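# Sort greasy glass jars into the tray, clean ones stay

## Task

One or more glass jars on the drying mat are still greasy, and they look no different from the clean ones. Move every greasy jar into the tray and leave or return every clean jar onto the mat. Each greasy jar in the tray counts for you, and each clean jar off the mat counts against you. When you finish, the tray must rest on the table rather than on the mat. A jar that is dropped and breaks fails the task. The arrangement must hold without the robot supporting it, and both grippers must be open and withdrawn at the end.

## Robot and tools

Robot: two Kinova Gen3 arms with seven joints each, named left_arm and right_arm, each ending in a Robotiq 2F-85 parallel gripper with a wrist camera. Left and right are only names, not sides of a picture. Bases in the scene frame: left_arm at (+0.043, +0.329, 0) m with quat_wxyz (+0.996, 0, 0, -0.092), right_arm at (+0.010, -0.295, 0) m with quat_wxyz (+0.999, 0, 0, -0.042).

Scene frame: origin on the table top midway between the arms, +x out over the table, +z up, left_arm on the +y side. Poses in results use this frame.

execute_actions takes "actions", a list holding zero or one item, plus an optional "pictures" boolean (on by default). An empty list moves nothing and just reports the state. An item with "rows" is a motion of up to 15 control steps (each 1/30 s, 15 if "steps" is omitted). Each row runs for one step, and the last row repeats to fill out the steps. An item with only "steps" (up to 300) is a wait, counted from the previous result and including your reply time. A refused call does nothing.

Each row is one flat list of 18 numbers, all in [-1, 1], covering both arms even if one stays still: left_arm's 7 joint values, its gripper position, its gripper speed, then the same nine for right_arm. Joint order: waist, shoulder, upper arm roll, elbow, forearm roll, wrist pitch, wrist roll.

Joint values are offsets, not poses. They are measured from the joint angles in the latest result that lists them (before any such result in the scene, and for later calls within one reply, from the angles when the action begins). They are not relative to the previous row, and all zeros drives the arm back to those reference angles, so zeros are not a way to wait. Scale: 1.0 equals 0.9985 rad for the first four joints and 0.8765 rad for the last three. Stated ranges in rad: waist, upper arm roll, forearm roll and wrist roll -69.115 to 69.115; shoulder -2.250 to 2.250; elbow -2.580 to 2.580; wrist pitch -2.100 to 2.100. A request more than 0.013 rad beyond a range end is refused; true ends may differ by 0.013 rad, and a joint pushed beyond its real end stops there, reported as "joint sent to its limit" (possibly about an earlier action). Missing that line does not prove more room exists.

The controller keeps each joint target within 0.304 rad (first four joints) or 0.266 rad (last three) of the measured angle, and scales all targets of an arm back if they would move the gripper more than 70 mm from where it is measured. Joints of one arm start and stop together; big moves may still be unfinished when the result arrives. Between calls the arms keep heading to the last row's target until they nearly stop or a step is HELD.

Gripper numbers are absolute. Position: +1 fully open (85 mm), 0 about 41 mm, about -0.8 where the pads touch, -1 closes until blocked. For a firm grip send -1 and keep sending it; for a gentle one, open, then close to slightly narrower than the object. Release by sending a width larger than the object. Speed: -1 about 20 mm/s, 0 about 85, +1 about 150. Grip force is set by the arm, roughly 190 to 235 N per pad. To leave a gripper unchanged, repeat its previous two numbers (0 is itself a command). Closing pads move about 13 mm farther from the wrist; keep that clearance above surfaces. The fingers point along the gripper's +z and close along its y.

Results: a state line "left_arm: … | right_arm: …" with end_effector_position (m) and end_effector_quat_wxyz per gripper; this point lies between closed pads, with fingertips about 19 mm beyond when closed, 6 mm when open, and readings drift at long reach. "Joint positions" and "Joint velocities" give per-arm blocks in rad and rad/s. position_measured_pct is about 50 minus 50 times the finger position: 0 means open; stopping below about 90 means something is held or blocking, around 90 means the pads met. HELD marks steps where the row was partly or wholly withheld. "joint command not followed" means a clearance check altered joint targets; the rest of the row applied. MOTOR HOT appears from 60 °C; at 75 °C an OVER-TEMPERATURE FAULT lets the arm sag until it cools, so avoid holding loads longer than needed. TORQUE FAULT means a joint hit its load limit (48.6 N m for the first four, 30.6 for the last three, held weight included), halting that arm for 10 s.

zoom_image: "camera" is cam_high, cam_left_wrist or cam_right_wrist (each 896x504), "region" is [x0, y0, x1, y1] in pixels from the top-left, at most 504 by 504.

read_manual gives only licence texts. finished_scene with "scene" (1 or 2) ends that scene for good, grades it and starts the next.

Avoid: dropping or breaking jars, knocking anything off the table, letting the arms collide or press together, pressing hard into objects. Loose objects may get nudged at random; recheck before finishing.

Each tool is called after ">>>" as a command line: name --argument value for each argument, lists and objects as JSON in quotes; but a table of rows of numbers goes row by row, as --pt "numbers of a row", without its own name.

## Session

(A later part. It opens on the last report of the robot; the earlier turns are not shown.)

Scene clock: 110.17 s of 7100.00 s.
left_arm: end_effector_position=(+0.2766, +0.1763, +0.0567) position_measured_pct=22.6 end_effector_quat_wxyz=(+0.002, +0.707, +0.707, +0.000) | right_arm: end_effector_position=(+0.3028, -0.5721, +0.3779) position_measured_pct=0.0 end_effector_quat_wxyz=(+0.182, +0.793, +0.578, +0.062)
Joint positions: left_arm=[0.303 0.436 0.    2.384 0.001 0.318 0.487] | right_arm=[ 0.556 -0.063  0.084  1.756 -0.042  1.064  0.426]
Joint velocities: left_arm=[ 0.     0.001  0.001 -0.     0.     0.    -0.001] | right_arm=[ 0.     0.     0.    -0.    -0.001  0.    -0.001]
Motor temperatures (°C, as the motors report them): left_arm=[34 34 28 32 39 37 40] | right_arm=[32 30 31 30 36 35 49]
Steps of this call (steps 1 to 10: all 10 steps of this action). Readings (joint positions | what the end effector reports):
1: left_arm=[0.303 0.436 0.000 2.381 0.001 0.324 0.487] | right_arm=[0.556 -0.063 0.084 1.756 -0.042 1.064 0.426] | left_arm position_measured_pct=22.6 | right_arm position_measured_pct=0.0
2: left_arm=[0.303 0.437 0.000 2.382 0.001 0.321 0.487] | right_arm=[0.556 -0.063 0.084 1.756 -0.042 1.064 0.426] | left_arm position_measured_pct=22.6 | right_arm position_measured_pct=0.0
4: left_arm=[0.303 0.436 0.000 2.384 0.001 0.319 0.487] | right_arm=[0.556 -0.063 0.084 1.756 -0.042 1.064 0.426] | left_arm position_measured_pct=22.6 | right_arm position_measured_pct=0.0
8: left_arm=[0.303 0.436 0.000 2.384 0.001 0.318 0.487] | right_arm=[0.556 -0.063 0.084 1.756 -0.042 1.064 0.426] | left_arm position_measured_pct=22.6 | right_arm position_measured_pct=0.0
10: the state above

Clean.

>>> execute_actions --actions '[{"rows":[[0,0,0,0,0,0,0,1,0.5,0,0,0,0,0,0,0,1,0],[0,0,0,0,0,0,0,1,0.5,0,0,0,0,0,0,0,1,0],[0,0,0,0,0,0,0,1,0.5,0,0,0,0,0,0,0,1,0],[0,0,0,0,0,0,0,1,0.5,0,0,0,0,0,0,0,1,0],[0,-0.104,0,-0.04,0,0.168,0,1,0.5,0,0,0,0,0,0,0,1,0],[0,-0.104,0,-0.04,0,0.168,0,1,0.5,0,0,0,0,0,0,0,1,0],[0,-0.104,0,-0.04,0,0.168,0,1,0.5,0,0,0,0,0,0,0,1,0],[0,-0.104,0,-0.04,0,0.168,0,1,0.5,0,0,0,0,0,0,0,1,0],[0,-0.104,0,-0.04,0,0.168,0,1,0.5,0,0,0,0,0,0,0,1,0],[0,-0.201,0,-0.087,0,0.333,0,1,0.5,0,0,0,0,0,0,0,1,0],[0,-0.201,0,-0.087,0,0.333,0,1,0.5,0,0,0,0,0,0,0,1,0],[0,-0.201,0,-0.087,0,0.333,0,1,0.5,0,0,0,0,0,0,0,1,0],[0,-0.201,0,-0.087,0,0.333,0,1,0.5,0,0,0,0,0,0,0,1,0],[0,-0.201,0,-0.087,0,0.333,0,1,0.5,0,0,0,0,0,0,0,1,0],[0,-0.39,0,-0.21,0,0.69,0,1,0.5,0,0,0,0,0,0,0,1,0]]}]' --pictures false

>>> execute_actions --actions '[{"steps":20}]'

Scene clock: 115.83 s of 7100.00 s.
left_arm: end_effector_position=(+0.2765, +0.1763, +0.1197) position_measured_pct=0.0 end_effector_quat_wxyz=(-0.001, +0.707, +0.707, -0.001) | right_arm: end_effector_position=(+0.3028, -0.5721, +0.3779) position_measured_pct=0.0 end_effector_quat_wxyz=(+0.182, +0.793, +0.578, +0.062)
Joint positions: left_arm=[0.303 0.25  0.    2.303 0.001 0.591 0.487] | right_arm=[ 0.556 -0.063  0.084  1.756 -0.042  1.064  0.426]
Joint velocities: left_arm=[-0.002 -0.511 -0.001 -0.247  0.001  0.743  0.002] | right_arm=[-0.    -0.    -0.     0.001  0.    -0.001  0.   ]
Motor temperatures (°C, as the motors report them): left_arm=[34 34 28 32 39 37 40] | right_arm=[32 30 31 30 36 35 49]
Steps of this call (steps 1 to 15: the robot went on to your last target; steps 16 to 90: nothing new was sent; then 2.17 s passed at rest; steps 91 to 105: all 15 steps of this action). Readings (joint positions | what the end effector reports):
91: left_arm=[0.303 0.435 0.000 2.384 0.001 0.319 0.487] | right_arm=[0.556 -0.063 0.084 1.756 -0.042 1.064 0.426] | left_arm position_measured_pct=22.6 | right_arm position_measured_pct=0.0
92: left_arm=[0.303 0.432 0.000 2.384 0.001 0.319 0.487] | right_arm=[0.556 -0.063 0.084 1.756 -0.042 1.064 0.426] | left_arm position_measured_pct=22.2 | right_arm position_measured_pct=0.0
94: left_arm=[0.303 0.434 0.000 2.384 0.001 0.319 0.487] | right_arm=[0.556 -0.063 0.084 1.756 -0.042 1.064 0.426] | left_arm position_measured_pct=16.3 | right_arm position_measured_pct=0.0
98: left_arm=[0.303 0.396 0.000 2.370 0.001 0.365 0.487] | right_arm=[0.556 -0.063 0.084 1.756 -0.042 1.064 0.426] | left_arm position_measured_pct=2.8 | right_arm position_measured_pct=0.0
105: the state above

Scene clock: 116.50 s of 7100.00 s.
left_arm: end_effector_position=(+0.2686, +0.1805, +0.2034) position_measured_pct=0.0 end_effector_quat_wxyz=(-0.001, +0.707, +0.707, -0.001) | right_arm: end_effector_position=(+0.3028, -0.5721, +0.3779) position_measured_pct=0.0 end_effector_quat_wxyz=(+0.182, +0.793, +0.578, +0.062)
Joint positions: left_arm=[0.303 0.047 0.    2.174 0.001 0.923 0.487] | right_arm=[ 0.556 -0.063  0.084  1.756 -0.042  1.064  0.426]
Joint velocities: left_arm=[-0.    -0.004 -0.001  0.     0.    -0.001  0.002] | right_arm=[-0.    -0.    -0.    -0.001  0.001  0.    -0.   ]
Motor temperatures (°C, as the motors report them): left_arm=[34 34 28 32 39 37 40] | right_arm=[32 30 31 30 36 35 49]
Steps of this call (steps 1 to 20: the robot went on to your last target). Readings (joint positions | what the end effector reports):
1: left_arm=[0.303 0.229 0.000 2.293 0.001 0.618 0.487] | right_arm=[0.556 -0.063 0.084 1.756 -0.042 1.064 0.426] | left_arm position_measured_pct=0.0 | right_arm position_measured_pct=0.0
2: left_arm=[0.303 0.203 0.000 2.280 0.001 0.651 0.487] | right_arm=[0.556 -0.063 0.084 1.756 -0.042 1.064 0.426] | left_arm position_measured_pct=0.0 | right_arm position_measured_pct=0.0
4: left_arm=[0.303 0.153 0.000 2.246 0.001 0.729 0.487] | right_arm=[0.556 -0.063 0.084 1.756 -0.042 1.064 0.426] | left_arm position_measured_pct=0.0 | right_arm position_measured_pct=0.0
8: left_arm=[0.303 0.071 0.000 2.189 0.001 0.882 0.487] | right_arm=[0.556 -0.063 0.084 1.756 -0.042 1.064 0.426] | left_arm position_measured_pct=0.0 | right_arm position_measured_pct=0.0
20: the state above

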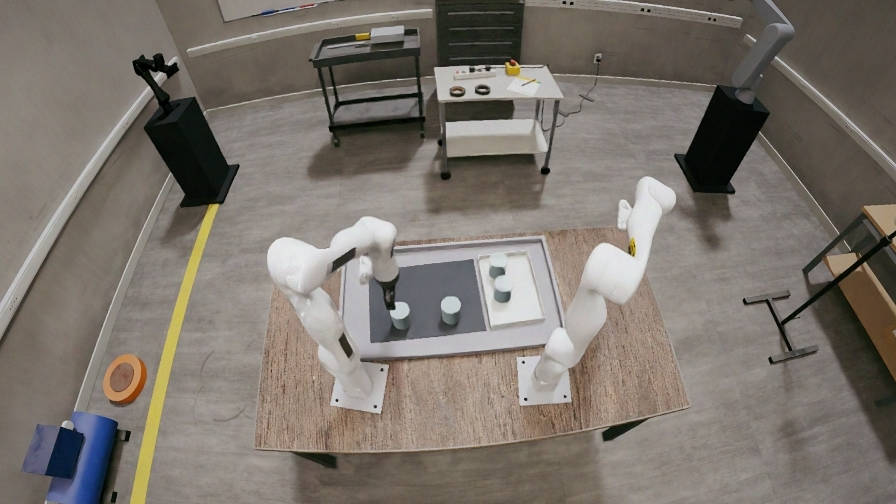

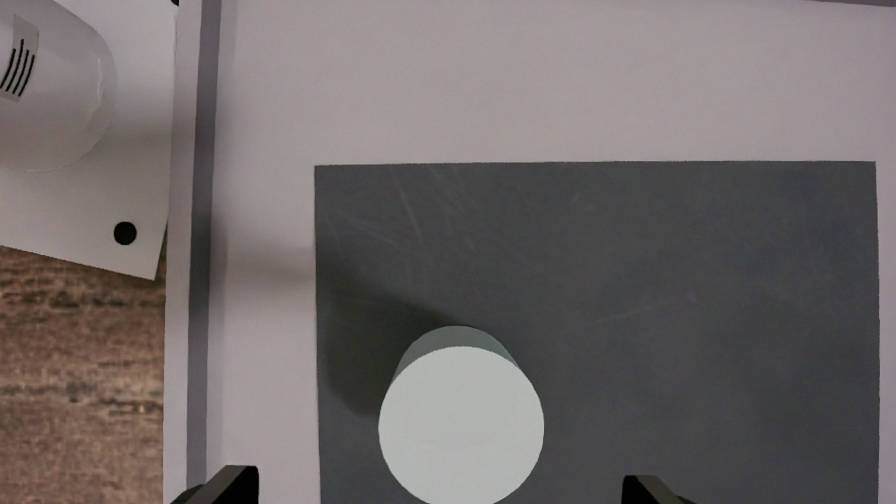

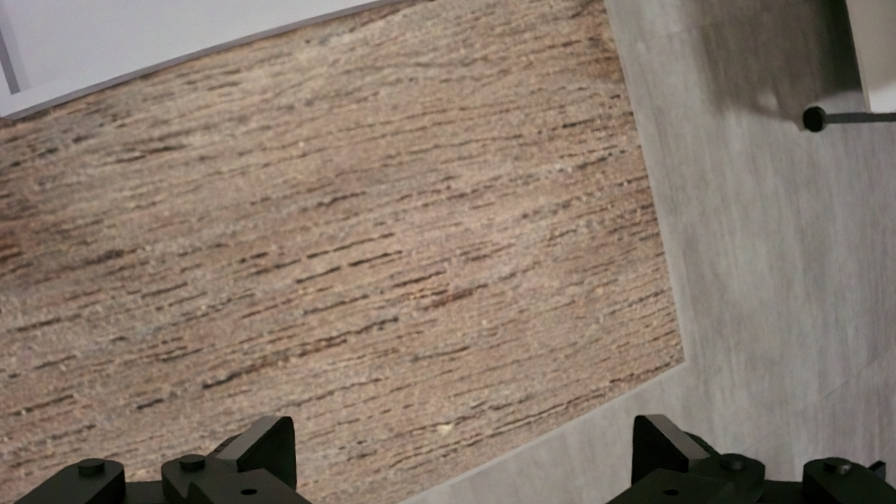

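>>> finished_scene --scene 2

The scene is finished: the task was done.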